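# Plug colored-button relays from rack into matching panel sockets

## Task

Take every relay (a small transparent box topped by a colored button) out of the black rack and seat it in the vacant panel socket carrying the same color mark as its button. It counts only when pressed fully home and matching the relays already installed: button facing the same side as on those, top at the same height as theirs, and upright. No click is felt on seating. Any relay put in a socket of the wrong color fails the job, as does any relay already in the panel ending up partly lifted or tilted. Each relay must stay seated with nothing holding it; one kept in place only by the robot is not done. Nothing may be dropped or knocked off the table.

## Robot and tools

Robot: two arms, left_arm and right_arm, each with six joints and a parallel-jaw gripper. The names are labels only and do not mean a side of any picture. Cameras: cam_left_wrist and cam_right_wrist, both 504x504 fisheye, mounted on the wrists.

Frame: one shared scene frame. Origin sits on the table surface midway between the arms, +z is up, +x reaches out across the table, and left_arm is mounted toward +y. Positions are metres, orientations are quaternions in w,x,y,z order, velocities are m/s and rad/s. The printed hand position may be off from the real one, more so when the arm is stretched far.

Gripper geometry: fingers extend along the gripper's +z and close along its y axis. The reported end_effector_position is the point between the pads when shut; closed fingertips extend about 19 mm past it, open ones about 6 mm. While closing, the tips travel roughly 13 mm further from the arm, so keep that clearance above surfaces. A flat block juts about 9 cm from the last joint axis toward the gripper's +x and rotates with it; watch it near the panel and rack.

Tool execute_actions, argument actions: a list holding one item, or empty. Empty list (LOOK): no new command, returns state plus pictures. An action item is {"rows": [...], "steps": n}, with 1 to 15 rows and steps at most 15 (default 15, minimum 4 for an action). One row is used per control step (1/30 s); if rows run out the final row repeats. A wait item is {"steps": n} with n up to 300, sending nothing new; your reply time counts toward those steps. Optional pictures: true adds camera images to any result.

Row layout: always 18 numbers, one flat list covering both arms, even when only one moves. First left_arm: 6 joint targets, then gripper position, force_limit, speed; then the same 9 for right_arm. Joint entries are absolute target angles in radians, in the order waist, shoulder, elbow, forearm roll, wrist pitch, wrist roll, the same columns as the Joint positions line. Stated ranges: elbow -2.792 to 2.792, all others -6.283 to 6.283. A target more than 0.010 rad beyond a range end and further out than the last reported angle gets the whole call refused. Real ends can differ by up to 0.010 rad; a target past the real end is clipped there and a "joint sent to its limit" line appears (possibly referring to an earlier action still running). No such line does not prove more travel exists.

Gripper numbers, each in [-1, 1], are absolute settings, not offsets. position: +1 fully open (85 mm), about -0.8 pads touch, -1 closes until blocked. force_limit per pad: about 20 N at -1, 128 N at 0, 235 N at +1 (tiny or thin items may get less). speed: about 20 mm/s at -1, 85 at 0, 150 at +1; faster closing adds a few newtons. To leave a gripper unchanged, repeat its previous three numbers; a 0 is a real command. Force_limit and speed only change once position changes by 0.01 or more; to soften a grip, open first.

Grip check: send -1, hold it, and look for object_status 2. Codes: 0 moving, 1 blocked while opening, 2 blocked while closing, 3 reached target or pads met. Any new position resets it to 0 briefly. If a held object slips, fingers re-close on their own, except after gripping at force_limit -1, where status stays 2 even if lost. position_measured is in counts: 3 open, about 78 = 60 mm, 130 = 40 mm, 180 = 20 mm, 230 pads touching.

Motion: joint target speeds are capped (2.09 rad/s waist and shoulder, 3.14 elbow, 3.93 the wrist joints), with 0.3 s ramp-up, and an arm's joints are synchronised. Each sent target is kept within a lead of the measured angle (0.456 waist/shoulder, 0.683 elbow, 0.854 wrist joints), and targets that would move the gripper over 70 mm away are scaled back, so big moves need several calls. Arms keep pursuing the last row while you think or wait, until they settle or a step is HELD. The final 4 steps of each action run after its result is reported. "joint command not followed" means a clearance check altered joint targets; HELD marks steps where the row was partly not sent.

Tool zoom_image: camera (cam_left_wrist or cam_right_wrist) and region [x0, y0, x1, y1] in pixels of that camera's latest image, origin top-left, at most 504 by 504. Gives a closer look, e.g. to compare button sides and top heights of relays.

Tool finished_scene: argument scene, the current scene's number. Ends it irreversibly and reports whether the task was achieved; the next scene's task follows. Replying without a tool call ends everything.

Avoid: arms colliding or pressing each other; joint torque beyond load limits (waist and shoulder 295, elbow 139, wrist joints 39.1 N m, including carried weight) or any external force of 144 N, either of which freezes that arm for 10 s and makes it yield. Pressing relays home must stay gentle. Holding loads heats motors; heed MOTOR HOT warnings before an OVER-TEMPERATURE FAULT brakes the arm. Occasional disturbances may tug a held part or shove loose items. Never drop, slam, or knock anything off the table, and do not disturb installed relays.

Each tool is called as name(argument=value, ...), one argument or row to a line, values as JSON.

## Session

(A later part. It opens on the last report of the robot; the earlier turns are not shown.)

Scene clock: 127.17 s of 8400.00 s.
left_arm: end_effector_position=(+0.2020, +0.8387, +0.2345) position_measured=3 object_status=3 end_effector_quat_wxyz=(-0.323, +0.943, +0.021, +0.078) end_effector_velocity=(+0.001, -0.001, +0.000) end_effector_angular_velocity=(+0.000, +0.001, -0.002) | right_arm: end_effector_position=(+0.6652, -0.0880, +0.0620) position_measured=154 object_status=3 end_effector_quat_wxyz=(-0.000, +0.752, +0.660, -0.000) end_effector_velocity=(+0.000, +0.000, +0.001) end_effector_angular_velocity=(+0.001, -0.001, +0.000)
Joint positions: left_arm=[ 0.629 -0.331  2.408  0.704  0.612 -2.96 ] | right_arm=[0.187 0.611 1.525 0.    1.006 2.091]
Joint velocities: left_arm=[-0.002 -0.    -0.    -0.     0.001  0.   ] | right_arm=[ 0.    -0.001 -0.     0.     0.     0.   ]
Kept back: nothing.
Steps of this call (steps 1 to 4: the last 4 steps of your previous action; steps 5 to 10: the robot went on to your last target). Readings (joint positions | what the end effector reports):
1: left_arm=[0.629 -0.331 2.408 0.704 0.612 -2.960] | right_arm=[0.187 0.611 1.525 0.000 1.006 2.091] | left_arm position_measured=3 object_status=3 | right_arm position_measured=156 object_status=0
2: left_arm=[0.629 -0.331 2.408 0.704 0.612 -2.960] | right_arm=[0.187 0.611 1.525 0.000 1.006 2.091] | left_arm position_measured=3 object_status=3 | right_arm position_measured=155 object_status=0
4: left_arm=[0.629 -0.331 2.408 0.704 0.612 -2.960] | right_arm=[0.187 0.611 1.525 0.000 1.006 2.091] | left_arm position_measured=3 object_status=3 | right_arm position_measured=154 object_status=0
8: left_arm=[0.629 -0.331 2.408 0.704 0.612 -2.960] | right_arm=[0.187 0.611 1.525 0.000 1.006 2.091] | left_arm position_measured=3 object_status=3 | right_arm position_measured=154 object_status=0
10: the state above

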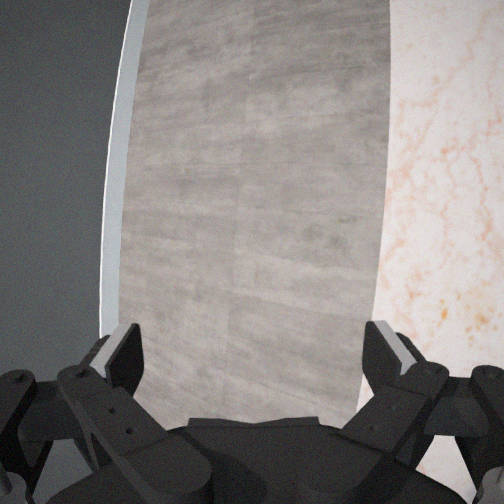

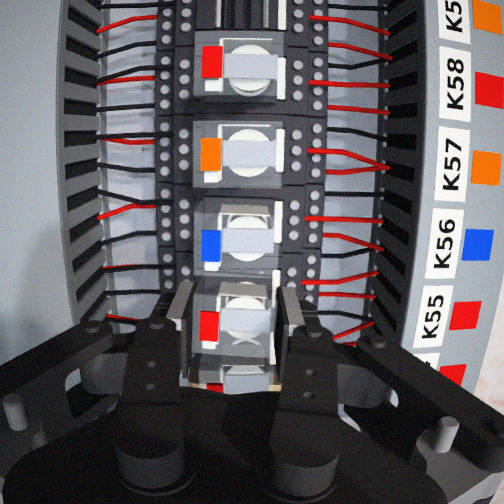

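execute_actions(
  actions=[],
)

Scene clock: 127.97 s of 8400.00 s.
left_arm: end_effector_position=(+0.2020, +0.8387, +0.2345) position_measured=3 object_status=3 end_effector_quat_wxyz=(-0.323, +0.943, +0.021, +0.078) end_effector_velocity=(-0.001, -0.000, -0.000) end_effector_angular_velocity=(-0.000, +0.000, +0.001) | right_arm: end_effector_position=(+0.6652, -0.0880, +0.0620) position_measured=154 object_status=3 end_effector_quat_wxyz=(-0.000, +0.752, +0.660, -0.000) end_effector_velocity=(-0.001, +0.001, -0.000) end_effector_angular_velocity=(-0.000, +0.001, +0.001)
Joint positions: left_arm=[ 0.629 -0.331  2.408  0.704  0.612 -2.96 ] | right_arm=[ 0.186  0.611  1.525 -0.     1.006  2.091]
Joint velocities: left_arm=[-0.    -0.001  0.001 -0.     0.001 -0.001] | right_arm=[0.001 0.    0.    0.    0.    0.   ]
Kept back: nothing.
Steps of this call (steps 1 to 15: the robot went on to your last target; steps 16 to 24: nothing new was sent). Readings (joint positions | what the end effector reports):
1: left_arm=[0.629 -0.331 2.408 0.704 0.612 -2.960] | right_arm=[0.187 0.611 1.525 0.000 1.006 2.091] | left_arm position_measured=3 object_status=3 | right_arm position_measured=154 object_status=3
2: left_arm=[0.629 -0.331 2.408 0.704 0.612 -2.960] | right_arm=[0.187 0.611 1.525 0.000 1.006 2.091] | left_arm position_measured=3 object_status=3 | right_arm position_measured=154 object_status=3
4: left_arm=[0.629 -0.331 2.408 0.704 0.612 -2.960] | right_arm=[0.187 0.611 1.525 0.000 1.006 2.091] | left_arm position_measured=3 object_status=3 | right_arm position_measured=154 object_status=3
8: left_arm=[0.629 -0.331 2.408 0.704 0.612 -2.960] | right_arm=[0.187 0.611 1.525 0.000 1.006 2.091] | left_arm position_measured=3 object_status=3 | right_arm position_measured=154 object_status=3
24: the state above
All arms were judged still, so your last target was given up. Only a new action makes them travel on or press farther. Fingers that are still opening or closing keep moving.

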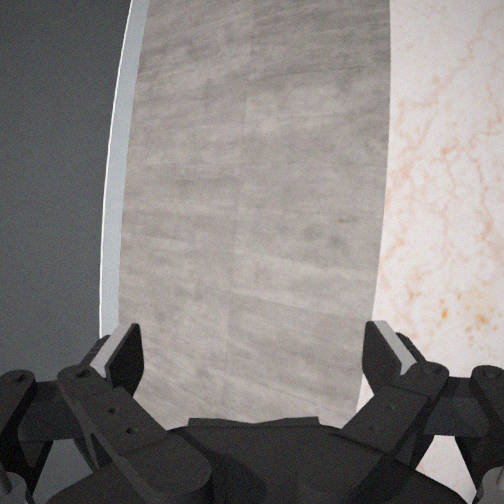

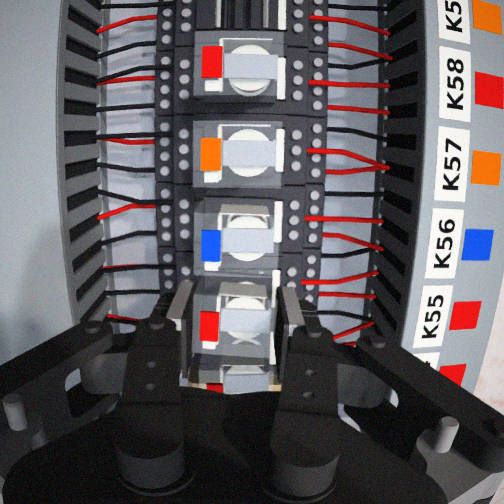

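execute_actions(
  actions=[
    {"rows":[[0.629,-0.331,2.408,0.704,0.612,-2.96,1,0,0,0.1865,0.6105,1.5253,0,1.0058,2.0913,0.0,-0.3,-1]],"steps":15},
  ],
)

execute_actions(
  actions=[
    {"rows":[[0.629,-0.331,2.408,0.704,0.612,-2.96,1,0,0,0.1865,0.5905,1.5077,0,1.0434,2.0913,0.0,-0.3,-1]],"steps":12},
  ],
)

execute_actions(
  actions=[
    {"rows":[[0.629,-0.331,2.408,0.704,0.612,-2.96,1,0,0,0.1865,0.54,1.4655,0,1.1361,2.0913,0.0,-0.3,-1]],"steps":15},
  ],
)

execute_actions(
  actions=[],
)

Scene clock: 128.57 s of 8400.00 s.
left_arm: end_effector_position=(+0.2020, +0.8387, +0.2345) position_measured=3 object_status=3 end_effector_quat_wxyz=(-0.323, +0.943, +0.021, +0.078) end_effector_velocity=(+0.000, +0.000, +0.000) end_effector_angular_velocity=(-0.000, -0.001, +0.001) | right_arm: end_effector_position=(+0.6652, -0.0880, +0.0620) position_measured=140 object_status=0 end_effector_quat_wxyz=(-0.000, +0.752, +0.660, -0.000) end_effector_velocity=(-0.000, +0.001, +0.001) end_effector_angular_velocity=(+0.001, -0.001, +0.000)
Joint positions: left_arm=[ 0.629 -0.331  2.408  0.704  0.612 -2.96 ] | right_arm=[ 0.186  0.61   1.525 -0.     1.006  2.091]
Joint velocities: left_arm=[ 0.     0.    -0.    -0.    -0.001 -0.001] | right_arm=[ 0.001 -0.002  0.     0.    -0.    -0.   ]
Steps of this call (steps 1 to 7: nothing new was sent; steps 8 to 18: the first 11 steps of this action). Readings (joint positions | what the end effector reports):
8: left_arm=[0.629 -0.331 2.408 0.704 0.612 -2.960] | right_arm=[0.186 0.611 1.525 0.000 1.006 2.091] | left_arm position_measured=3 object_status=3 | right_arm position_measured=154 object_status=0
9: left_arm=[0.629 -0.331 2.408 0.704 0.612 -2.960] | right_arm=[0.187 0.611 1.525 -0.000 1.006 2.091] | left_arm position_measured=3 object_status=3 | right_arm position_measured=154 object_status=0
11: left_arm=[0.629 -0.331 2.408 0.704 0.612 -2.960] | right_arm=[0.186 0.610 1.525 -0.000 1.006 2.091] | left_arm position_measured=3 object_status=3 | right_arm position_measured=152 object_status=0
15: left_arm=[0.629 -0.331 2.408 0.704 0.612 -2.960] | right_arm=[0.186 0.610 1.525 -0.000 1.006 2.091] | left_arm position_measured=3 object_status=3 | right_arm position_measured=145 object_status=0
18: the state above

Scene clock: 128.97 s of 8400.00 s.
left_arm: end_effector_position=(+0.2020, +0.8387, +0.2345) position_measured=3 object_status=3 end_effector_quat_wxyz=(-0.323, +0.943, +0.021, +0.078) end_effector_velocity=(-0.000, +0.000, +0.001) end_effector_angular_velocity=(+0.001, -0.003, +0.002) | right_arm: end_effector_position=(+0.6658, -0.0878, +0.0873) position_measured=129 object_status=0 end_effector_quat_wxyz=(+0.000, +0.752, +0.660, +0.000) end_effector_velocity=(-0.000, -0.001, -0.004) end_effector_angular_velocity=(-0.002, +0.004, -0.001)
Joint positions: left_arm=[ 0.629 -0.331  2.408  0.704  0.612 -2.96 ] | right_arm=[0.186 0.59  1.508 0.    1.043 2.091]
Joint velocities: left_arm=[ 0.001 -0.001 -0.     0.    -0.001 -0.002] | right_arm=[-0.001  0.004  0.    -0.     0.    -0.   ]
Steps of this call (steps 1 to 4: the last 4 steps of your previous action; steps 5 to 12: the first 8 steps of this action). Readings (joint positions | what the end effector reports):
5: left_arm=[0.629 -0.331 2.408 0.704 0.612 -2.960] | right_arm=[0.186 0.610 1.525 -0.000 1.006 2.091] | left_arm position_measured=3 object_status=3 | right_arm position_measured=131 object_status=0
6: left_arm=[0.629 -0.331 2.408 0.704 0.612 -2.960] | right_arm=[0.186 0.607 1.522 -0.000 1.013 2.091] | left_arm position_measured=3 object_status=3 | right_arm position_measured=130 object_status=0
8: left_arm=[0.629 -0.331 2.408 0.704 0.612 -2.960] | right_arm=[0.186 0.591 1.507 0.000 1.041 2.091] | left_arm position_measured=3 object_status=3 | right_arm position_measured=129 object_status=0
12: the state above

Scene clock: 129.47 s of 8400.00 s.
left_arm: end_effector_position=(+0.2020, +0.8387, +0.2345) position_measured=3 object_status=3 end_effector_quat_wxyz=(-0.323, +0.943, +0.021, +0.078) end_effector_velocity=(+0.001, -0.000, +0.000) end_effector_angular_velocity=(-0.000, +0.001, -0.002) | right_arm: end_effector_position=(+0.6634, -0.0887, +0.1497) position_measured=129 object_status=3 end_effector_quat_wxyz=(-0.000, +0.752, +0.660, +0.000) end_effector_velocity=(+0.001, +0.001, +0.000) end_effector_angular_velocity=(+0.000, -0.001, +0.001)
Joint positions: left_arm=[ 0.629 -0.331  2.408  0.704  0.612 -2.96 ] | right_arm=[0.187 0.54  1.466 0.    1.136 2.091]
Joint velocities: left_arm=[-0.003 -0.    -0.001  0.     0.001 -0.   ] | right_arm=[ 0.001  0.001 -0.003 -0.     0.    -0.   ]
Steps of this call (steps 1 to 4: the last 4 steps of your previous action; steps 5 to 15: the first 11 steps of this action). Readings (joint positions | what the end effector reports):
5: left_arm=[0.629 -0.331 2.408 0.704 0.612 -2.960] | right_arm=[0.186 0.590 1.508 0.000 1.044 2.091] | left_arm position_measured=3 object_status=3 | right_arm position_measured=129 object_status=3
6: left_arm=[0.629 -0.331 2.408 0.704 0.612 -2.960] | right_arm=[0.186 0.587 1.505 -0.000 1.051 2.091] | left_arm position_measured=3 object_status=3 | right_arm position_measured=129 object_status=3
8: left_arm=[0.629 -0.331 2.408 0.704 0.612 -2.960] | right_arm=[0.186 0.560 1.481 -0.000 1.101 2.091] | left_arm position_measured=3 object_status=3 | right_arm position_measured=129 object_status=3
12: left_arm=[0.629 -0.331 2.408 0.704 0.612 -2.960] | right_arm=[0.187 0.540 1.466 0.000 1.136 2.091] | left_arm position_measured=3 object_status=3 | right_arm position_measured=129 object_status=3
15: the state above

Scene clock: 129.60 s of 8400.00 s.
left_arm: end_effector_position=(+0.2020, +0.8387, +0.2345) position_measured=3 object_status=3 end_effector_quat_wxyz=(-0.323, +0.943, +0.021, +0.078) end_effector_velocity=(+0.001, +0.000, +0.000) end_effector_angular_velocity=(+0.001, -0.002, -0.001) | right_arm: end_effector_position=(+0.6635, -0.0887, +0.1498) position_measured=129 object_status=3 end_effector_quat_wxyz=(+0.000, +0.752, +0.660, +0.000) end_effector_velocity=(-0.000, +0.001, -0.000) end_effector_angular_velocity=(-0.000, +0.000, +0.001)
Joint positions: left_arm=[ 0.629 -0.331  2.408  0.704  0.612 -2.96 ] | right_arm=[0.187 0.54  1.466 0.    1.136 2.091]
Joint velocities: left_arm=[-0.     0.    -0.001 -0.    -0.001 -0.   ] | right_arm=[ 0.001  0.001 -0.001 -0.     0.    -0.   ]
Kept back: nothing.
Steps of this call (steps 1 to 4: the last 4 steps of your previous action). Readings (joint positions | what the end effector reports):
1: left_arm=[0.629 -0.331 2.408 0.704 0.612 -2.960] | right_arm=[0.187 0.540 1.466 0.000 1.136 2.091] | left_arm position_measured=3 object_status=3 | right_arm position_measured=129 object_status=3
2: left_arm=[0.629 -0.331 2.408 0.704 0.612 -2.960] | right_arm=[0.187 0.540 1.466 0.000 1.136 2.091] | left_arm position_measured=3 object_status=3 | right_arm position_measured=129 object_status=3
4: the state above

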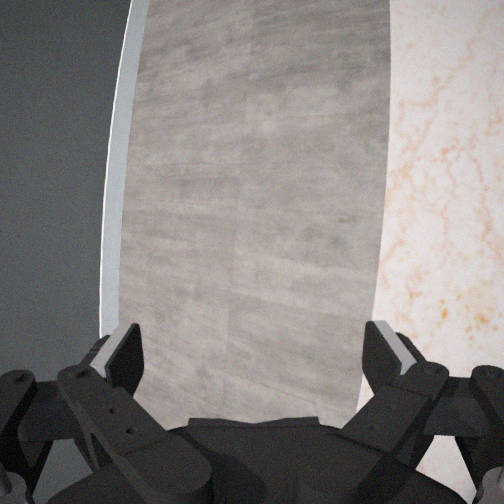

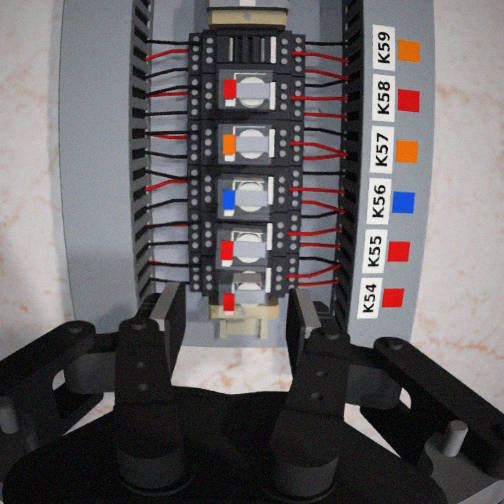

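zoom_image(
  camera="cam_right_wrist",
  region=[170,60,320,330],
)

Region (170, 60, 320, 330) of cam_right_wrist's 504x504 image, scaled by 1.867, with more detail than that image has.

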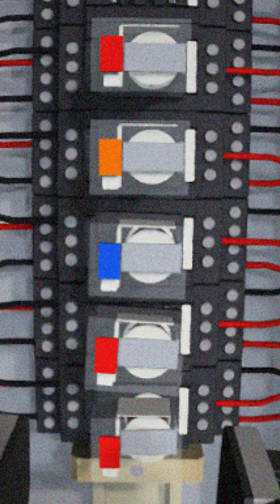

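execute_actions(
  actions=[
    {"rows":[[0.629,-0.331,2.408,0.704,0.612,-2.96,1,0,0,0.2,0.528,1.485,0,1.1286,0.5697,0.0,-0.3,-1]],"steps":15},
  ],
)

execute_actions(
  actions=[
    {"steps":8},
  ],
  pictures=true,
)

Scene clock: 131.10 s of 8400.00 s.
left_arm: end_effector_position=(+0.2020, +0.8387, +0.2345) position_measured=3 object_status=3 end_effector_quat_wxyz=(-0.323, +0.943, +0.021, +0.078) end_effector_velocity=(+0.000, -0.000, -0.000) end_effector_angular_velocity=(-0.000, +0.001, -0.000) | right_arm: end_effector_position=(+0.6552, -0.0840, +0.1495) position_measured=129 object_status=3 end_effector_quat_wxyz=(-0.000, +0.472, +0.881, -0.000) end_effector_velocity=(-0.026, +0.015, +0.002) end_effector_angular_velocity=(+0.002, -0.003, +3.845)
Joint positions: left_arm=[ 0.629 -0.331  2.408  0.704  0.612 -2.96 ] | right_arm=[ 0.196  0.532  1.479 -0.     1.131  1.383]
Joint velocities: left_arm=[-0.001  0.     0.    -0.     0.001 -0.   ] | right_arm=[ 0.03  -0.028  0.042 -0.001 -0.017 -3.815]
Steps of this call (steps 1 to 15: the robot went on to your last target; steps 16 to 34: nothing new was sent; steps 35 to 45: the first 11 steps of this action). Readings (joint positions | what the end effector reports):
35: left_arm=[0.629 -0.331 2.408 0.704 0.612 -2.960] | right_arm=[0.186 0.540 1.465 -0.000 1.136 2.091] | left_arm position_measured=3 object_status=3 | right_arm position_measured=129 object_status=3
36: left_arm=[0.629 -0.331 2.408 0.704 0.612 -2.960] | right_arm=[0.187 0.540 1.465 -0.000 1.136 2.085] | left_arm position_measured=3 object_status=3 | right_arm position_measured=129 object_status=3
38: left_arm=[0.629 -0.331 2.408 0.704 0.612 -2.960] | right_arm=[0.187 0.540 1.467 -0.000 1.136 2.028] | left_arm position_measured=3 object_status=3 | right_arm position_measured=129 object_status=3
42: left_arm=[0.629 -0.331 2.408 0.704 0.612 -2.960] | right_arm=[0.192 0.536 1.473 -0.000 1.133 1.742] | left_arm position_measured=3 object_status=3 | right_arm position_measured=129 object_status=3
45: the state above

Scene clock: 131.37 s of 8400.00 s.
left_arm: end_effector_position=(+0.2020, +0.8387, +0.2345) position_measured=3 object_status=3 end_effector_quat_wxyz=(-0.323, +0.943, +0.021, +0.078) end_effector_velocity=(-0.000, -0.000, -0.000) end_effector_angular_velocity=(-0.001, +0.000, +0.002) | right_arm: end_effector_position=(+0.6514, -0.0819, +0.1496) position_measured=129 object_status=3 end_effector_quat_wxyz=(-0.000, +0.112, +0.994, -0.000) end_effector_velocity=(-0.005, +0.002, +0.001) end_effector_angular_velocity=(+0.000, -0.001, +1.193)
Joint positions: left_arm=[ 0.629 -0.331  2.408  0.704  0.612 -2.96 ] | right_arm=[ 0.2    0.528  1.485 -0.     1.129  0.628]
Joint velocities: left_arm=[-0.     0.    -0.    -0.     0.001 -0.002] | right_arm=[ 0.005 -0.005  0.008  0.    -0.003 -1.188]
Kept back: nothing.
Steps of this call (steps 1 to 4: the last 4 steps of your previous action; steps 5 to 8: the robot went on to your last target). Readings (joint positions | what the end effector reports):
1: left_arm=[0.629 -0.331 2.408 0.704 0.612 -2.960] | right_arm=[0.197 0.531 1.480 -0.000 1.131 1.255] | left_arm position_measured=3 object_status=3 | right_arm position_measured=129 object_status=3
2: left_arm=[0.629 -0.331 2.408 0.704 0.612 -2.960] | right_arm=[0.197 0.531 1.481 -0.000 1.130 1.128] | left_arm position_measured=3 object_status=3 | right_arm position_measured=129 object_status=3
4: left_arm=[0.629 -0.331 2.408 0.704 0.612 -2.960] | right_arm=[0.198 0.529 1.483 -0.000 1.130 0.904] | left_arm position_measured=3 object_status=3 | right_arm position_measured=129 object_status=3
8: the state above

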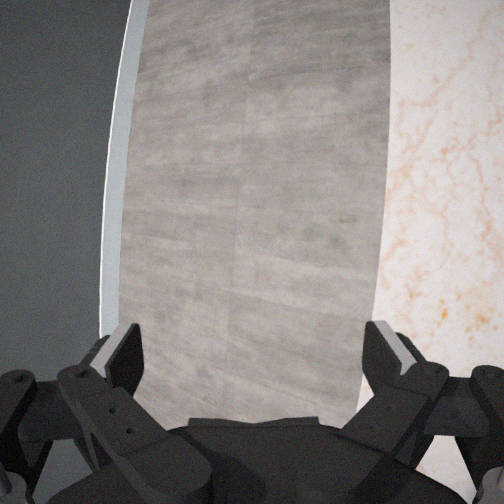

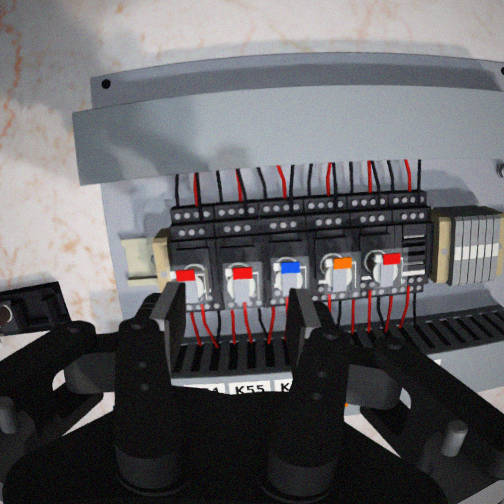

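execute_actions(
  actions=[],
)

zoom_image(
  camera="cam_right_wrist",
  region=[150,190,450,340],
)

Scene clock: 131.50 s of 8400.00 s.
left_arm: end_effector_position=(+0.2020, +0.8387, +0.2345) position_measured=3 object_status=3 end_effector_quat_wxyz=(-0.323, +0.943, +0.021, +0.078) end_effector_velocity=(-0.001, +0.000, +0.000) end_effector_angular_velocity=(+0.001, -0.001, +0.001) | right_arm: end_effector_position=(+0.6513, -0.0818, +0.1497) position_measured=129 object_status=3 end_effector_quat_wxyz=(-0.000, +0.083, +0.997, -0.000) end_effector_velocity=(-0.000, +0.000, -0.000) end_effector_angular_velocity=(-0.000, -0.000, +0.009)
Joint positions: left_arm=[ 0.629 -0.331  2.408  0.704  0.612 -2.96 ] | right_arm=[ 0.2    0.528  1.485 -0.     1.129  0.57 ]
Joint velocities: left_arm=[ 0.002 -0.001  0.    -0.    -0.002  0.001] | right_arm=[ 0.001  0.    -0.    -0.    -0.    -0.009]
Kept back: nothing.
Steps of this call (steps 1 to 4: the robot went on to your last target). Readings (joint positions | what the end effector reports):
1: left_arm=[0.629 -0.331 2.408 0.704 0.612 -2.960] | right_arm=[0.200 0.528 1.485 -0.000 1.129 0.595] | left_arm position_measured=3 object_status=3 | right_arm position_measured=129 object_status=3
2: left_arm=[0.629 -0.331 2.408 0.704 0.612 -2.960] | right_arm=[0.200 0.528 1.485 -0.000 1.129 0.576] | left_arm position_measured=3 object_status=3 | right_arm position_measured=129 object_status=3
4: the state above

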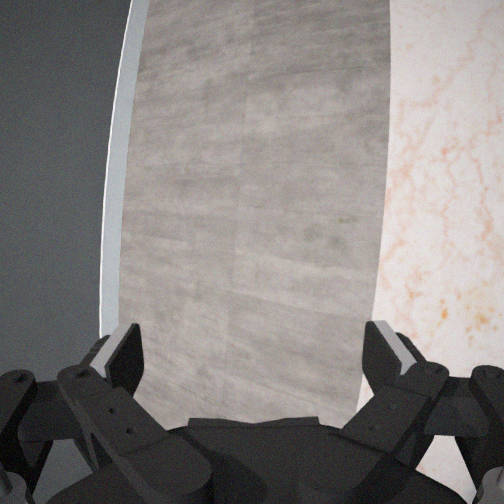

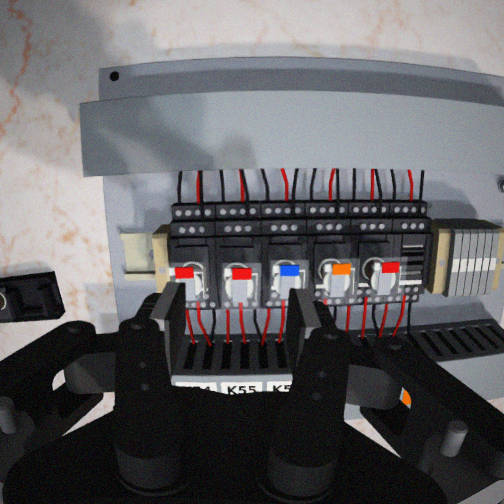

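Region (150, 190, 450, 340) of cam_right_wrist's 504x504 image, scaled by 1.680, with more detail than that image has.

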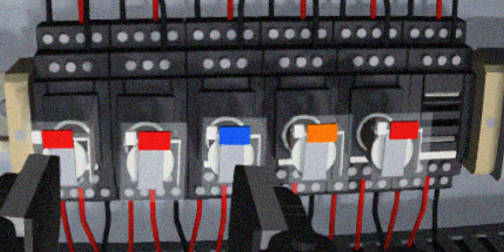

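execute_actions(
  actions=[
    {"rows":[[0.629,-0.331,2.408,0.704,0.612,-2.96,1,0,0,0.1865,0.54,1.4655,0,1.1361,2.0913,0.0,-0.5,-1]],"steps":15},
  ],
)

execute_actions(
  actions=[
    {"rows":[[0.629,-0.331,2.408,0.704,0.612,-2.96,1,0,0,0.1865,0.54,1.4655,0,1.1361,2.0913,0.0,-0.5,-1]],"steps":10},
  ],
)

execute_actions(
  actions=[
    {"rows":[[0.629,-0.331,2.408,0.704,0.612,-2.96,1,0,0,0.1865,0.5905,1.5077,0,1.0434,2.0913,0.0,-0.5,-1]],"steps":13},
  ],
)

execute_actions(
  actions=[
    {"rows":[[0.629,-0.331,2.408,0.704,0.612,-2.96,1,0,0,0.1865,0.6105,1.5253,0,1.0058,2.0913,0.0,-0.5,-1]],"steps":15},
  ],
  pictures=true,
)

zoom_image(
  camera="cam_right_wrist",
  region=[160,200,320,360],
)

Scene clock: 133.00 s of 8400.00 s.
left_arm: end_effector_position=(+0.2020, +0.8387, +0.2345) position_measured=3 object_status=3 end_effector_quat_wxyz=(-0.323, +0.943, +0.021, +0.078) end_effector_velocity=(+0.000, -0.000, +0.000) end_effector_angular_velocity=(-0.000, +0.001, -0.000) | right_arm: end_effector_position=(+0.6596, -0.0865, +0.1498) position_measured=129 object_status=3 end_effector_quat_wxyz=(+0.000, +0.427, +0.904, +0.000) end_effector_velocity=(+0.026, -0.015, -0.001) end_effector_angular_velocity=(+0.000, +0.003, -3.844)
Joint positions: left_arm=[ 0.629 -0.331  2.408  0.704  0.612 -2.96 ] | right_arm=[ 0.191  0.536  1.472 -0.     1.134  1.278]
Joint velocities: left_arm=[-0.001 -0.    -0.    -0.     0.001  0.   ] | right_arm=[-0.029  0.027 -0.042  0.     0.017  3.814]
Steps of this call (steps 1 to 30: the robot went on to your last target; steps 31 to 34: nothing new was sent; steps 35 to 45: the first 11 steps of this action). Readings (joint positions | what the end effector reports):
35: left_arm=[0.629 -0.331 2.408 0.704 0.612 -2.960] | right_arm=[0.200 0.528 1.485 -0.000 1.129 0.570] | left_arm position_measured=3 object_status=3 | right_arm position_measured=129 object_status=3
36: left_arm=[0.629 -0.331 2.408 0.704 0.612 -2.960] | right_arm=[0.200 0.528 1.485 -0.000 1.129 0.576] | left_arm position_measured=3 object_status=3 | right_arm position_measured=129 object_status=3
38: left_arm=[0.629 -0.331 2.408 0.704 0.612 -2.960] | right_arm=[0.199 0.528 1.484 -0.000 1.129 0.633] | left_arm position_measured=3 object_status=3 | right_arm position_measured=129 object_status=3
42: left_arm=[0.629 -0.331 2.408 0.704 0.612 -2.960] | right_arm=[0.195 0.532 1.477 -0.000 1.131 0.919] | left_arm position_measured=3 object_status=3 | right_arm position_measured=129 object_status=3
45: the state above

Scene clock: 133.33 s of 8400.00 s.
left_arm: end_effector_position=(+0.2020, +0.8387, +0.2345) position_measured=3 object_status=3 end_effector_quat_wxyz=(-0.323, +0.943, +0.021, +0.078) end_effector_velocity=(+0.001, -0.000, +0.000) end_effector_angular_velocity=(+0.001, +0.000, -0.003) | right_arm: end_effector_position=(+0.6635, -0.0887, +0.1497) position_measured=129 object_status=3 end_effector_quat_wxyz=(+0.000, +0.749, +0.662, +0.000) end_effector_velocity=(+0.001, -0.000, -0.000) end_effector_angular_velocity=(+0.001, +0.001, -0.334)
Joint positions: left_arm=[ 0.629 -0.331  2.408  0.704  0.612 -2.96 ] | right_arm=[ 0.187  0.54   1.466 -0.     1.136  2.085]
Joint velocities: left_arm=[-0.002 -0.    -0.     0.    -0.     0.002] | right_arm=[-0.001  0.001 -0.001  0.001  0.     0.333]
Steps of this call (steps 1 to 4: the last 4 steps of your previous action; steps 5 to 10: the first 6 steps of this action). Readings (joint positions | what the end effector reports):
5: left_arm=[0.629 -0.331 2.408 0.704 0.612 -2.960] | right_arm=[0.188 0.539 1.467 -0.000 1.135 1.847] | left_arm position_measured=3 object_status=3 | right_arm position_measured=129 object_status=3
6: left_arm=[0.629 -0.331 2.408 0.704 0.612 -2.960] | right_arm=[0.187 0.539 1.467 -0.000 1.136 1.924] | left_arm position_measured=3 object_status=3 | right_arm position_measured=129 object_status=3
8: left_arm=[0.629 -0.331 2.408 0.704 0.612 -2.960] | right_arm=[0.187 0.540 1.466 -0.000 1.136 2.033] | left_arm position_measured=3 object_status=3 | right_arm position_measured=129 object_status=3
10: the state above

Scene clock: 133.77 s of 8400.00 s.
left_arm: end_effector_position=(+0.2020, +0.8387, +0.2345) position_measured=3 object_status=3 end_effector_quat_wxyz=(-0.323, +0.943, +0.021, +0.078) end_effector_velocity=(-0.000, -0.000, -0.001) end_effector_angular_velocity=(-0.001, +0.001, +0.000) | right_arm: end_effector_position=(+0.6659, -0.0878, +0.0867) position_measured=129 object_status=3 end_effector_quat_wxyz=(-0.000, +0.752, +0.660, -0.000) end_effector_velocity=(+0.001, +0.000, +0.004) end_effector_angular_velocity=(+0.003, -0.007, -0.000)
Joint positions: left_arm=[ 0.629 -0.331  2.408  0.704  0.612 -2.96 ] | right_arm=[ 0.186  0.591  1.507 -0.     1.044  2.091]
Joint velocities: left_arm=[-0.001  0.001  0.    -0.     0.001 -0.001] | right_arm=[-0.    -0.005  0.    -0.    -0.003  0.   ]
Steps of this call (steps 1 to 4: the last 4 steps of your previous action; steps 5 to 13: the first 9 steps of this action). Readings (joint positions | what the end effector reports):
5: left_arm=[0.629 -0.331 2.408 0.704 0.612 -2.960] | right_arm=[0.187 0.540 1.466 -0.000 1.136 2.091] | left_arm position_measured=3 object_status=3 | right_arm position_measured=129 object_status=3
6: left_arm=[0.629 -0.331 2.408 0.704 0.612 -2.960] | right_arm=[0.187 0.543 1.468 0.000 1.130 2.091] | left_arm position_measured=3 object_status=3 | right_arm position_measured=129 object_status=3
8: left_arm=[0.629 -0.331 2.408 0.704 0.612 -2.960] | right_arm=[0.187 0.571 1.492 0.000 1.079 2.091] | left_arm position_measured=3 object_status=3 | right_arm position_measured=129 object_status=3
12: left_arm=[0.629 -0.331 2.408 0.704 0.612 -2.960] | right_arm=[0.186 0.591 1.507 -0.000 1.044 2.091] | left_arm position_measured=3 object_status=3 | right_arm position_measured=129 object_status=3
13: the state above

Scene clock: 134.27 s of 8400.00 s.
left_arm: end_effector_position=(+0.2020, +0.8387, +0.2345) position_measured=3 object_status=3 end_effector_quat_wxyz=(-0.323, +0.943, +0.021, +0.078) end_effector_velocity=(-0.000, -0.000, -0.000) end_effector_angular_velocity=(-0.001, +0.001, +0.000) | right_arm: end_effector_position=(+0.6652, -0.0880, +0.0619) position_measured=129 object_status=3 end_effector_quat_wxyz=(+0.000, +0.752, +0.660, -0.000) end_effector_velocity=(+0.000, -0.000, +0.001) end_effector_angular_velocity=(+0.000, -0.001, -0.000)
Joint positions: left_arm=[ 0.629 -0.331  2.408  0.704  0.612 -2.96 ] | right_arm=[ 0.187  0.611  1.525 -0.     1.006  2.091]
Joint velocities: left_arm=[ 0.     0.     0.001 -0.     0.001  0.   ] | right_arm=[-0.    -0.001  0.    -0.    -0.     0.   ]
Steps of this call (steps 1 to 4: the last 4 steps of your previous action; steps 5 to 15: the first 11 steps of this action). Readings (joint positions | what the end effector reports):
5: left_arm=[0.629 -0.331 2.408 0.704 0.612 -2.960] | right_arm=[0.186 0.591 1.508 -0.000 1.043 2.091] | left_arm position_measured=3 object_status=3 | right_arm position_measured=129 object_status=3
6: left_arm=[0.629 -0.331 2.408 0.704 0.612 -2.960] | right_arm=[0.186 0.594 1.511 0.000 1.036 2.091] | left_arm position_measured=3 object_status=3 | right_arm position_measured=129 object_status=3
8: left_arm=[0.629 -0.331 2.408 0.704 0.612 -2.960] | right_arm=[0.187 0.610 1.526 -0.000 1.008 2.091] | left_arm position_measured=3 object_status=3 | right_arm position_measured=129 object_status=3
12: left_arm=[0.629 -0.331 2.408 0.704 0.612 -2.960] | right_arm=[0.187 0.611 1.525 -0.000 1.006 2.091] | left_arm position_measured=3 object_status=3 | right_arm position_measured=129 object_status=3
15: the state above

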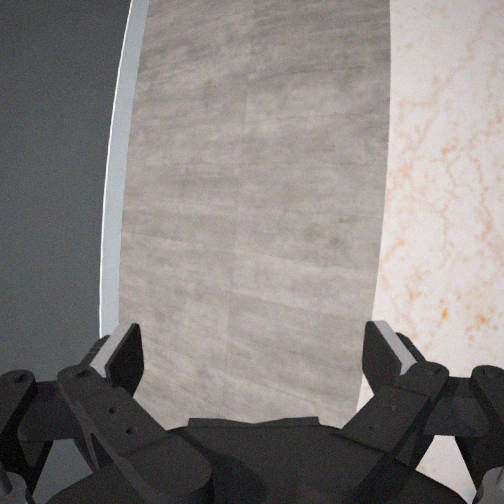

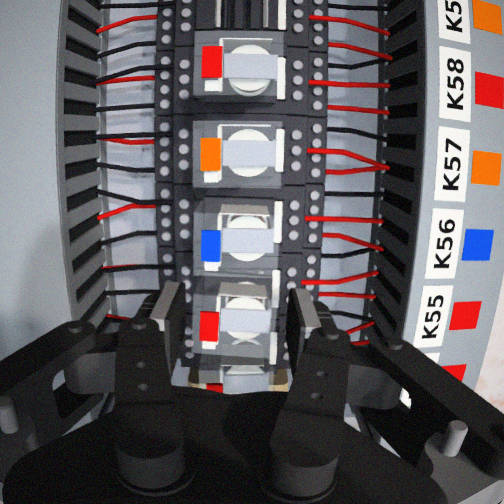

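Region (160, 200, 320, 360) of cam_right_wrist's 504x504 image, scaled by 3.150, with more detail than that image has.

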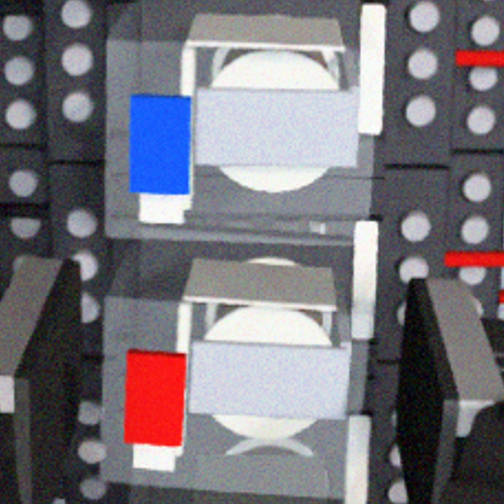

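execute_actions(
  actions=[
    {"rows":[[0.629,-0.331,2.408,0.704,0.612,-2.96,1,0,0,0.1865,0.6105,1.5253,0,1.0058,2.0913,-1,-0.5,-0.5]],"steps":15},
  ],
)

execute_actions(
  actions=[
    {"steps":8},
  ],
  pictures=true,
)

zoom_image(
  camera="cam_right_wrist",
  region=[160,200,320,360],
)

Scene clock: 134.87 s of 8400.00 s.
left_arm: end_effector_position=(+0.2020, +0.8387, +0.2345) position_measured=3 object_status=3 end_effector_quat_wxyz=(-0.323, +0.943, +0.021, +0.078) end_effector_velocity=(-0.000, +0.000, +0.000) end_effector_angular_velocity=(-0.000, -0.001, +0.002) | right_arm: end_effector_position=(+0.6652, -0.0880, +0.0620) position_measured=163 object_status=0 end_effector_quat_wxyz=(-0.000, +0.752, +0.660, +0.000) end_effector_velocity=(-0.000, +0.000, +0.001) end_effector_angular_velocity=(+0.000, -0.001, +0.000)
Joint positions: left_arm=[ 0.629 -0.331  2.408  0.704  0.612 -2.96 ] | right_arm=[0.187 0.61  1.525 0.    1.006 2.091]
Joint velocities: left_arm=[ 0.001  0.    -0.    -0.    -0.    -0.001] | right_arm=[ 0.    -0.001  0.     0.    -0.     0.   ]
Steps of this call (steps 1 to 4: the last 4 steps of your previous action; steps 5 to 7: the robot went on to your last target; steps 8 to 18: the first 11 steps of this action). Readings (joint positions | what the end effector reports):
8: left_arm=[0.629 -0.331 2.408 0.704 0.612 -2.960] | right_arm=[0.187 0.611 1.525 -0.000 1.006 2.091] | left_arm position_measured=3 object_status=3 | right_arm position_measured=129 object_status=0
9: left_arm=[0.629 -0.331 2.408 0.704 0.612 -2.960] | right_arm=[0.187 0.611 1.525 -0.000 1.006 2.091] | left_arm position_measured=3 object_status=3 | right_arm position_measured=129 object_status=0
11: left_arm=[0.629 -0.331 2.408 0.704 0.612 -2.960] | right_arm=[0.187 0.611 1.525 -0.000 1.006 2.091] | left_arm position_measured=3 object_status=3 | right_arm position_measured=135 object_status=0
15: left_arm=[0.629 -0.331 2.408 0.704 0.612 -2.960] | right_arm=[0.187 0.611 1.525 -0.000 1.006 2.091] | left_arm position_measured=3 object_status=3 | right_arm position_measured=152 object_status=0
18: the state above

Scene clock: 135.13 s of 8400.00 s.
left_arm: end_effector_position=(+0.2020, +0.8387, +0.2345) position_measured=3 object_status=3 end_effector_quat_wxyz=(-0.323, +0.943, +0.021, +0.078) end_effector_velocity=(-0.000, +0.000, +0.000) end_effector_angular_velocity=(-0.000, +0.001, +0.001) | right_arm: end_effector_position=(+0.6652, -0.0880, +0.0620) position_measured=163 object_status=2 end_effector_quat_wxyz=(-0.000, +0.752, +0.660, +0.000) end_effector_velocity=(+0.000, +0.000, -0.000) end_effector_angular_velocity=(-0.000, +0.000, +0.000)
Joint positions: left_arm=[ 0.629 -0.331  2.408  0.704  0.612 -2.96 ] | right_arm=[0.187 0.61  1.525 0.    1.006 2.091]
Joint velocities: left_arm=[ 0.     0.    -0.001 -0.     0.001  0.   ] | right_arm=[ 0.  0. -0. -0. -0.  0.]
Kept back: nothing.
Steps of this call (steps 1 to 4: the last 4 steps of your previous action; steps 5 to 8: the robot went on to your last target). Readings (joint positions | what the end effector reports):
1: left_arm=[0.629 -0.331 2.408 0.704 0.612 -2.960] | right_arm=[0.187 0.610 1.525 0.000 1.006 2.091] | left_arm position_measured=3 object_status=3 | right_arm position_measured=163 object_status=0
2: left_arm=[0.629 -0.331 2.408 0.704 0.612 -2.960] | right_arm=[0.187 0.610 1.525 0.000 1.006 2.091] | left_arm position_measured=3 object_status=3 | right_arm position_measured=163 object_status=0
4: left_arm=[0.629 -0.331 2.408 0.704 0.612 -2.960] | right_arm=[0.187 0.610 1.525 0.000 1.006 2.091] | left_arm position_measured=3 object_status=3 | right_arm position_measured=163 object_status=0
8: the state above

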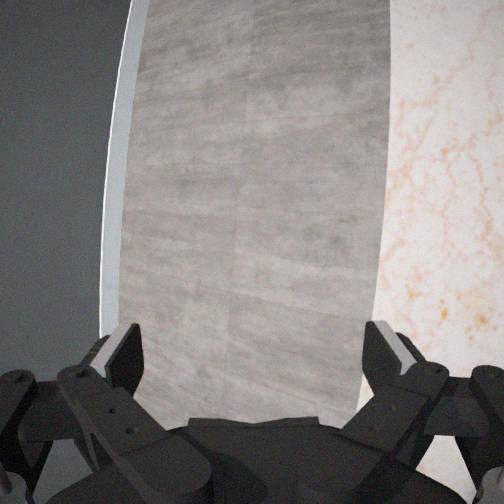

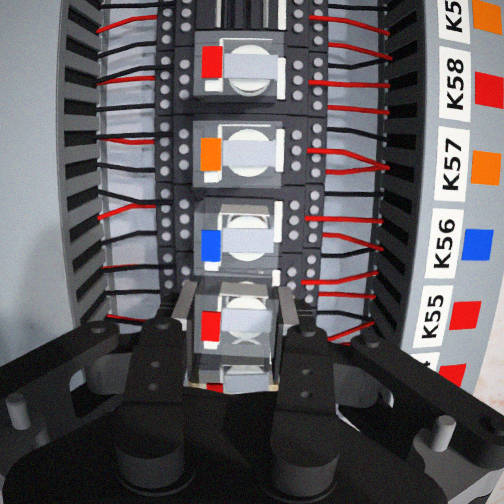

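Region (160, 200, 320, 360) of cam_right_wrist's 504x504 image, scaled by 3.150, with more detail than that image has.

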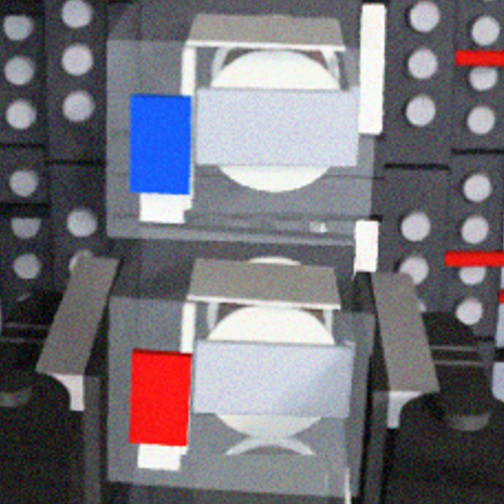

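execute_actions(
  actions=[
    {"rows":[[0.629,-0.331,2.408,0.704,0.612,-2.96,1,0,0,0.1865,0.5992,1.5145,0,1.0279,2.0913,-1,-0.5,-0.5]],"steps":15},
  ],
  pictures=true,
)

zoom_image(
  camera="cam_right_wrist",
  region=[160,200,320,360],
)

Scene clock: 135.83 s of 8400.00 s.
left_arm: end_effector_position=(+0.2020, +0.8387, +0.2345) position_measured=3 object_status=3 end_effector_quat_wxyz=(-0.323, +0.943, +0.021, +0.078) end_effector_velocity=(+0.000, -0.000, +0.000) end_effector_angular_velocity=(+0.000, +0.001, -0.001) | right_arm: end_effector_position=(+0.6658, -0.0877, +0.0768) position_measured=163 object_status=2 end_effector_quat_wxyz=(+0.000, +0.752, +0.660, +0.000) end_effector_velocity=(+0.000, -0.001, -0.002) end_effector_angular_velocity=(-0.001, +0.002, -0.000)
Joint positions: left_arm=[ 0.629 -0.331  2.408  0.704  0.612 -2.96 ] | right_arm=[0.187 0.599 1.515 0.    1.028 2.091]
Joint velocities: left_arm=[-0.001 -0.    -0.     0.     0.001  0.001] | right_arm=[-0.001  0.002 -0.    -0.001  0.001 -0.   ]
Steps of this call (steps 1 to 10: the robot went on to your last target; steps 11 to 21: the first 11 steps of this action). Readings (joint positions | what the end effector reports):
11: left_arm=[0.629 -0.331 2.408 0.704 0.612 -2.960] | right_arm=[0.187 0.610 1.525 0.000 1.006 2.091] | left_arm position_measured=3 object_status=3 | right_arm position_measured=163 object_status=2
12: left_arm=[0.629 -0.331 2.408 0.704 0.612 -2.960] | right_arm=[0.187 0.607 1.523 0.000 1.012 2.091] | left_arm position_measured=3 object_status=3 | right_arm position_measured=163 object_status=2
14: left_arm=[0.629 -0.331 2.408 0.704 0.612 -2.960] | right_arm=[0.187 0.599 1.514 0.000 1.027 2.091] | left_arm position_measured=3 object_status=3 | right_arm position_measured=163 object_status=2
18: left_arm=[0.629 -0.331 2.408 0.704 0.612 -2.960] | right_arm=[0.187 0.599 1.515 0.000 1.028 2.091] | left_arm position_measured=3 object_status=3 | right_arm position_measured=163 object_status=2
21: the state above

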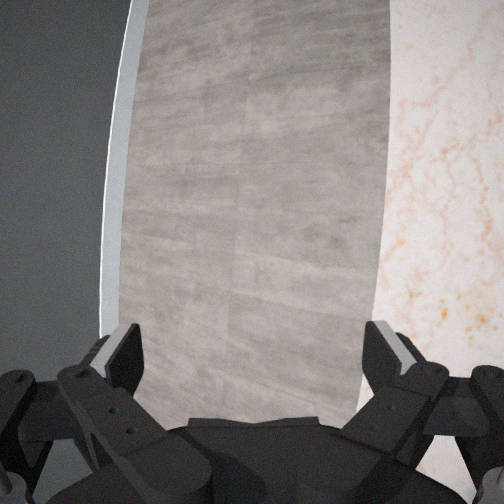

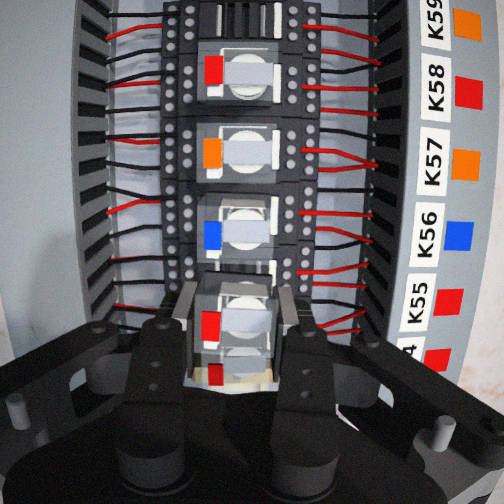

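Region (160, 200, 320, 360) of cam_right_wrist's 504x504 image, scaled by 3.150, with more detail than that image has.

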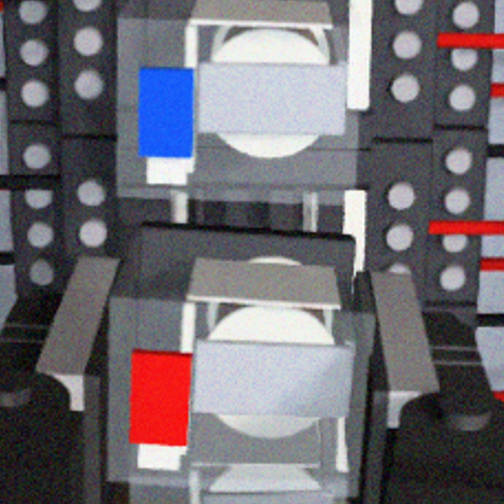

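execute_actions(
  actions=[
    {"rows":[[0.629,-0.331,2.408,0.704,0.612,-2.96,1,0,0,0.1865,0.5992,1.5145,0,1.0279,2.056,-1,-0.5,-0.5]],"steps":12},
  ],
  pictures=true,
)

zoom_image(
  camera="cam_right_wrist",
  region=[160,200,320,360],
)

Scene clock: 136.27 s of 8400.00 s.
left_arm: end_effector_position=(+0.2020, +0.8387, +0.2345) position_measured=3 object_status=3 end_effector_quat_wxyz=(-0.323, +0.943, +0.021, +0.078) end_effector_velocity=(+0.001, -0.001, -0.001) end_effector_angular_velocity=(-0.001, +0.001, -0.002) | right_arm: end_effector_position=(+0.6658, -0.0877, +0.0765) position_measured=163 object_status=2 end_effector_quat_wxyz=(+0.000, +0.740, +0.673, +0.000) end_effector_velocity=(+0.000, -0.001, -0.001) end_effector_angular_velocity=(-0.000, +0.001, +0.001)
Joint positions: left_arm=[ 0.629 -0.331  2.408  0.704  0.612 -2.96 ] | right_arm=[ 0.187  0.599  1.515 -0.     1.028  2.056]
Joint velocities: left_arm=[-0.002  0.     0.001 -0.     0.    -0.   ] | right_arm=[-0.001  0.001 -0.    -0.    -0.    -0.002]
Steps of this call (steps 1 to 4: the last 4 steps of your previous action; step 5: the robot went on to your last target; steps 6 to 13: the first 8 steps of this action). Readings (joint positions | what the end effector reports):
6: left_arm=[0.629 -0.331 2.408 0.704 0.612 -2.960] | right_arm=[0.187 0.599 1.515 0.000 1.028 2.091] | left_arm position_measured=3 object_status=3 | right_arm position_measured=163 object_status=2
7: left_arm=[0.629 -0.331 2.408 0.704 0.612 -2.960] | right_arm=[0.187 0.599 1.515 0.000 1.028 2.085] | left_arm position_measured=3 object_status=3 | right_arm position_measured=163 object_status=2
9: left_arm=[0.629 -0.331 2.408 0.704 0.612 -2.960] | right_arm=[0.187 0.599 1.515 -0.000 1.028 2.058] | left_arm position_measured=3 object_status=3 | right_arm position_measured=163 object_status=2
13: the state above

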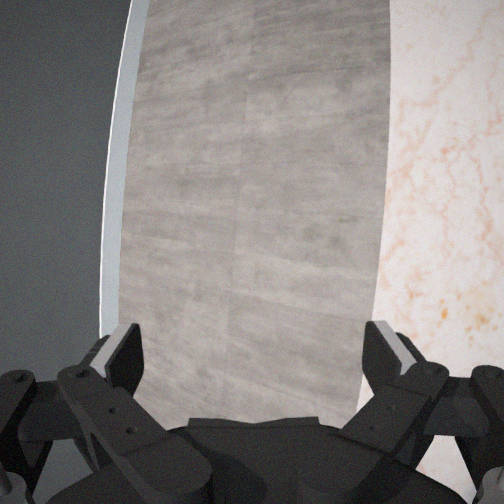

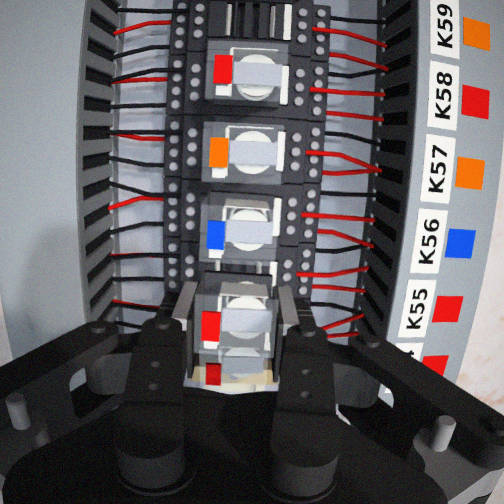

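Region (160, 200, 320, 360) of cam_right_wrist's 504x504 image, scaled by 3.150, with more detail than that image has.

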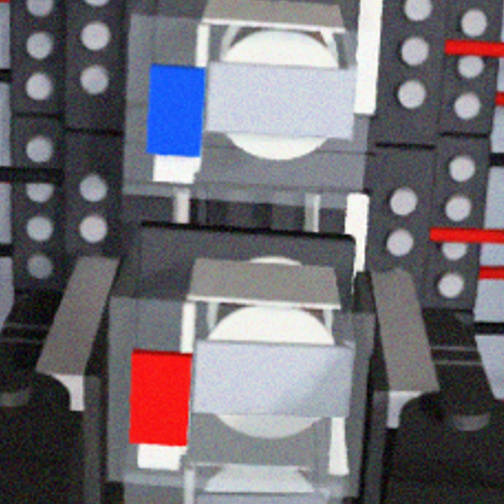

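execute_actions(
  actions=[
    {"rows":[[0.629,-0.331,2.408,0.704,0.612,-2.96,1,0,0,0.1855,0.5985,1.5157,0,1.0274,2.055,-1,-0.5,-0.5],[0.629,-0.331,2.408,0.704,0.612,-2.96,1,0,0,0.1855,0.5985,1.5157,0,1.0274,2.055,-1,-0.5,-0.5],[0.629,-0.331,2.408,0.704,0.612,-2.96,1,0,0,0.1855,0.5985,1.5157,0,1.0274,2.055,-1,-0.5,-0.5],[0.629,-0.331,2.408,0.704,0.612,-2.96,1,0,0,0.1855,0.5985,1.5157,0,1.0274,2.055,-1,-0.5,-0.5],[0.629,-0.331,2.408,0.704,0.612,-2.96,1,0,0,0.1855,0.602,1.519,0,1.0206,2.055,-1,-0.5,-0.5],[0.629,-0.331,2.408,0.704,0.612,-2.96,1,0,0,0.1855,0.6068,1.5235,0,1.0113,2.055,-1,-0.5,-0.5]],"steps":15},
  ],
  pictures=true,
)

zoom_image(
  camera="cam_right_wrist",
  region=[160,200,320,360],
)

Scene clock: 136.93 s of 8400.00 s.
left_arm: end_effector_position=(+0.2020, +0.8387, +0.2345) position_measured=3 object_status=3 end_effector_quat_wxyz=(-0.323, +0.943, +0.021, +0.078) end_effector_velocity=(+0.000, +0.000, +0.001) end_effector_angular_velocity=(+0.001, -0.002, +0.002) | right_arm: end_effector_position=(+0.6652, -0.0890, +0.0658) position_measured=163 object_status=2 end_effector_quat_wxyz=(-0.000, +0.740, +0.673, -0.000) end_effector_velocity=(+0.003, +0.001, +0.002) end_effector_angular_velocity=(+0.003, -0.006, -0.001)
Joint positions: left_arm=[ 0.629 -0.331  2.408  0.704  0.612 -2.96 ] | right_arm=[ 0.185  0.607  1.524 -0.     1.011  2.055]
Joint velocities: left_arm=[ 0.001 -0.    -0.001 -0.    -0.001 -0.002] | right_arm=[-0.    -0.001 -0.003  0.001 -0.003 -0.   ]
Steps of this call (steps 1 to 4: the last 4 steps of your previous action; steps 5 to 9: the robot went on to your last target; steps 10 to 20: the first 11 steps of this action). Readings (joint positions | what the end effector reports):
10: left_arm=[0.629 -0.331 2.408 0.704 0.612 -2.960] | right_arm=[0.186 0.599 1.514 -0.000 1.028 2.056] | left_arm position_measured=3 object_status=3 | right_arm position_measured=163 object_status=2
11: left_arm=[0.629 -0.331 2.408 0.704 0.612 -2.960] | right_arm=[0.186 0.599 1.515 -0.000 1.028 2.055] | left_arm position_measured=3 object_status=3 | right_arm position_measured=163 object_status=2
13: left_arm=[0.629 -0.331 2.408 0.704 0.612 -2.960] | right_arm=[0.186 0.599 1.516 -0.000 1.028 2.055] | left_arm position_measured=3 object_status=3 | right_arm position_measured=163 object_status=2
17: left_arm=[0.629 -0.331 2.408 0.704 0.612 -2.960] | right_arm=[0.185 0.606 1.524 -0.000 1.012 2.055] | left_arm position_measured=3 object_status=3 | right_arm position_measured=163 object_status=2
20: the state above

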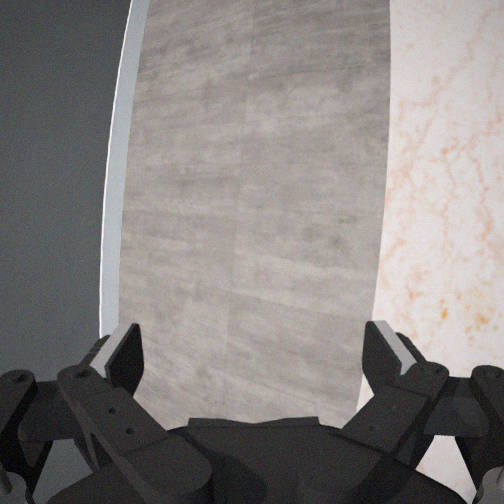

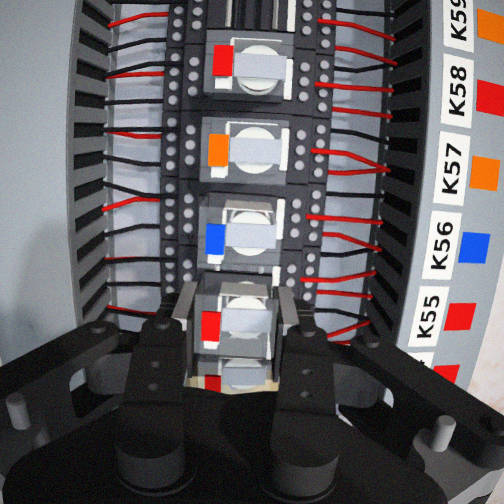

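Region (160, 200, 320, 360) of cam_right_wrist's 504x504 image, scaled by 3.150, with more detail than that image has.

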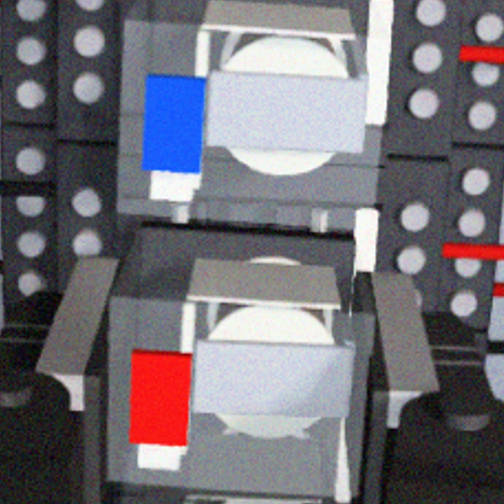

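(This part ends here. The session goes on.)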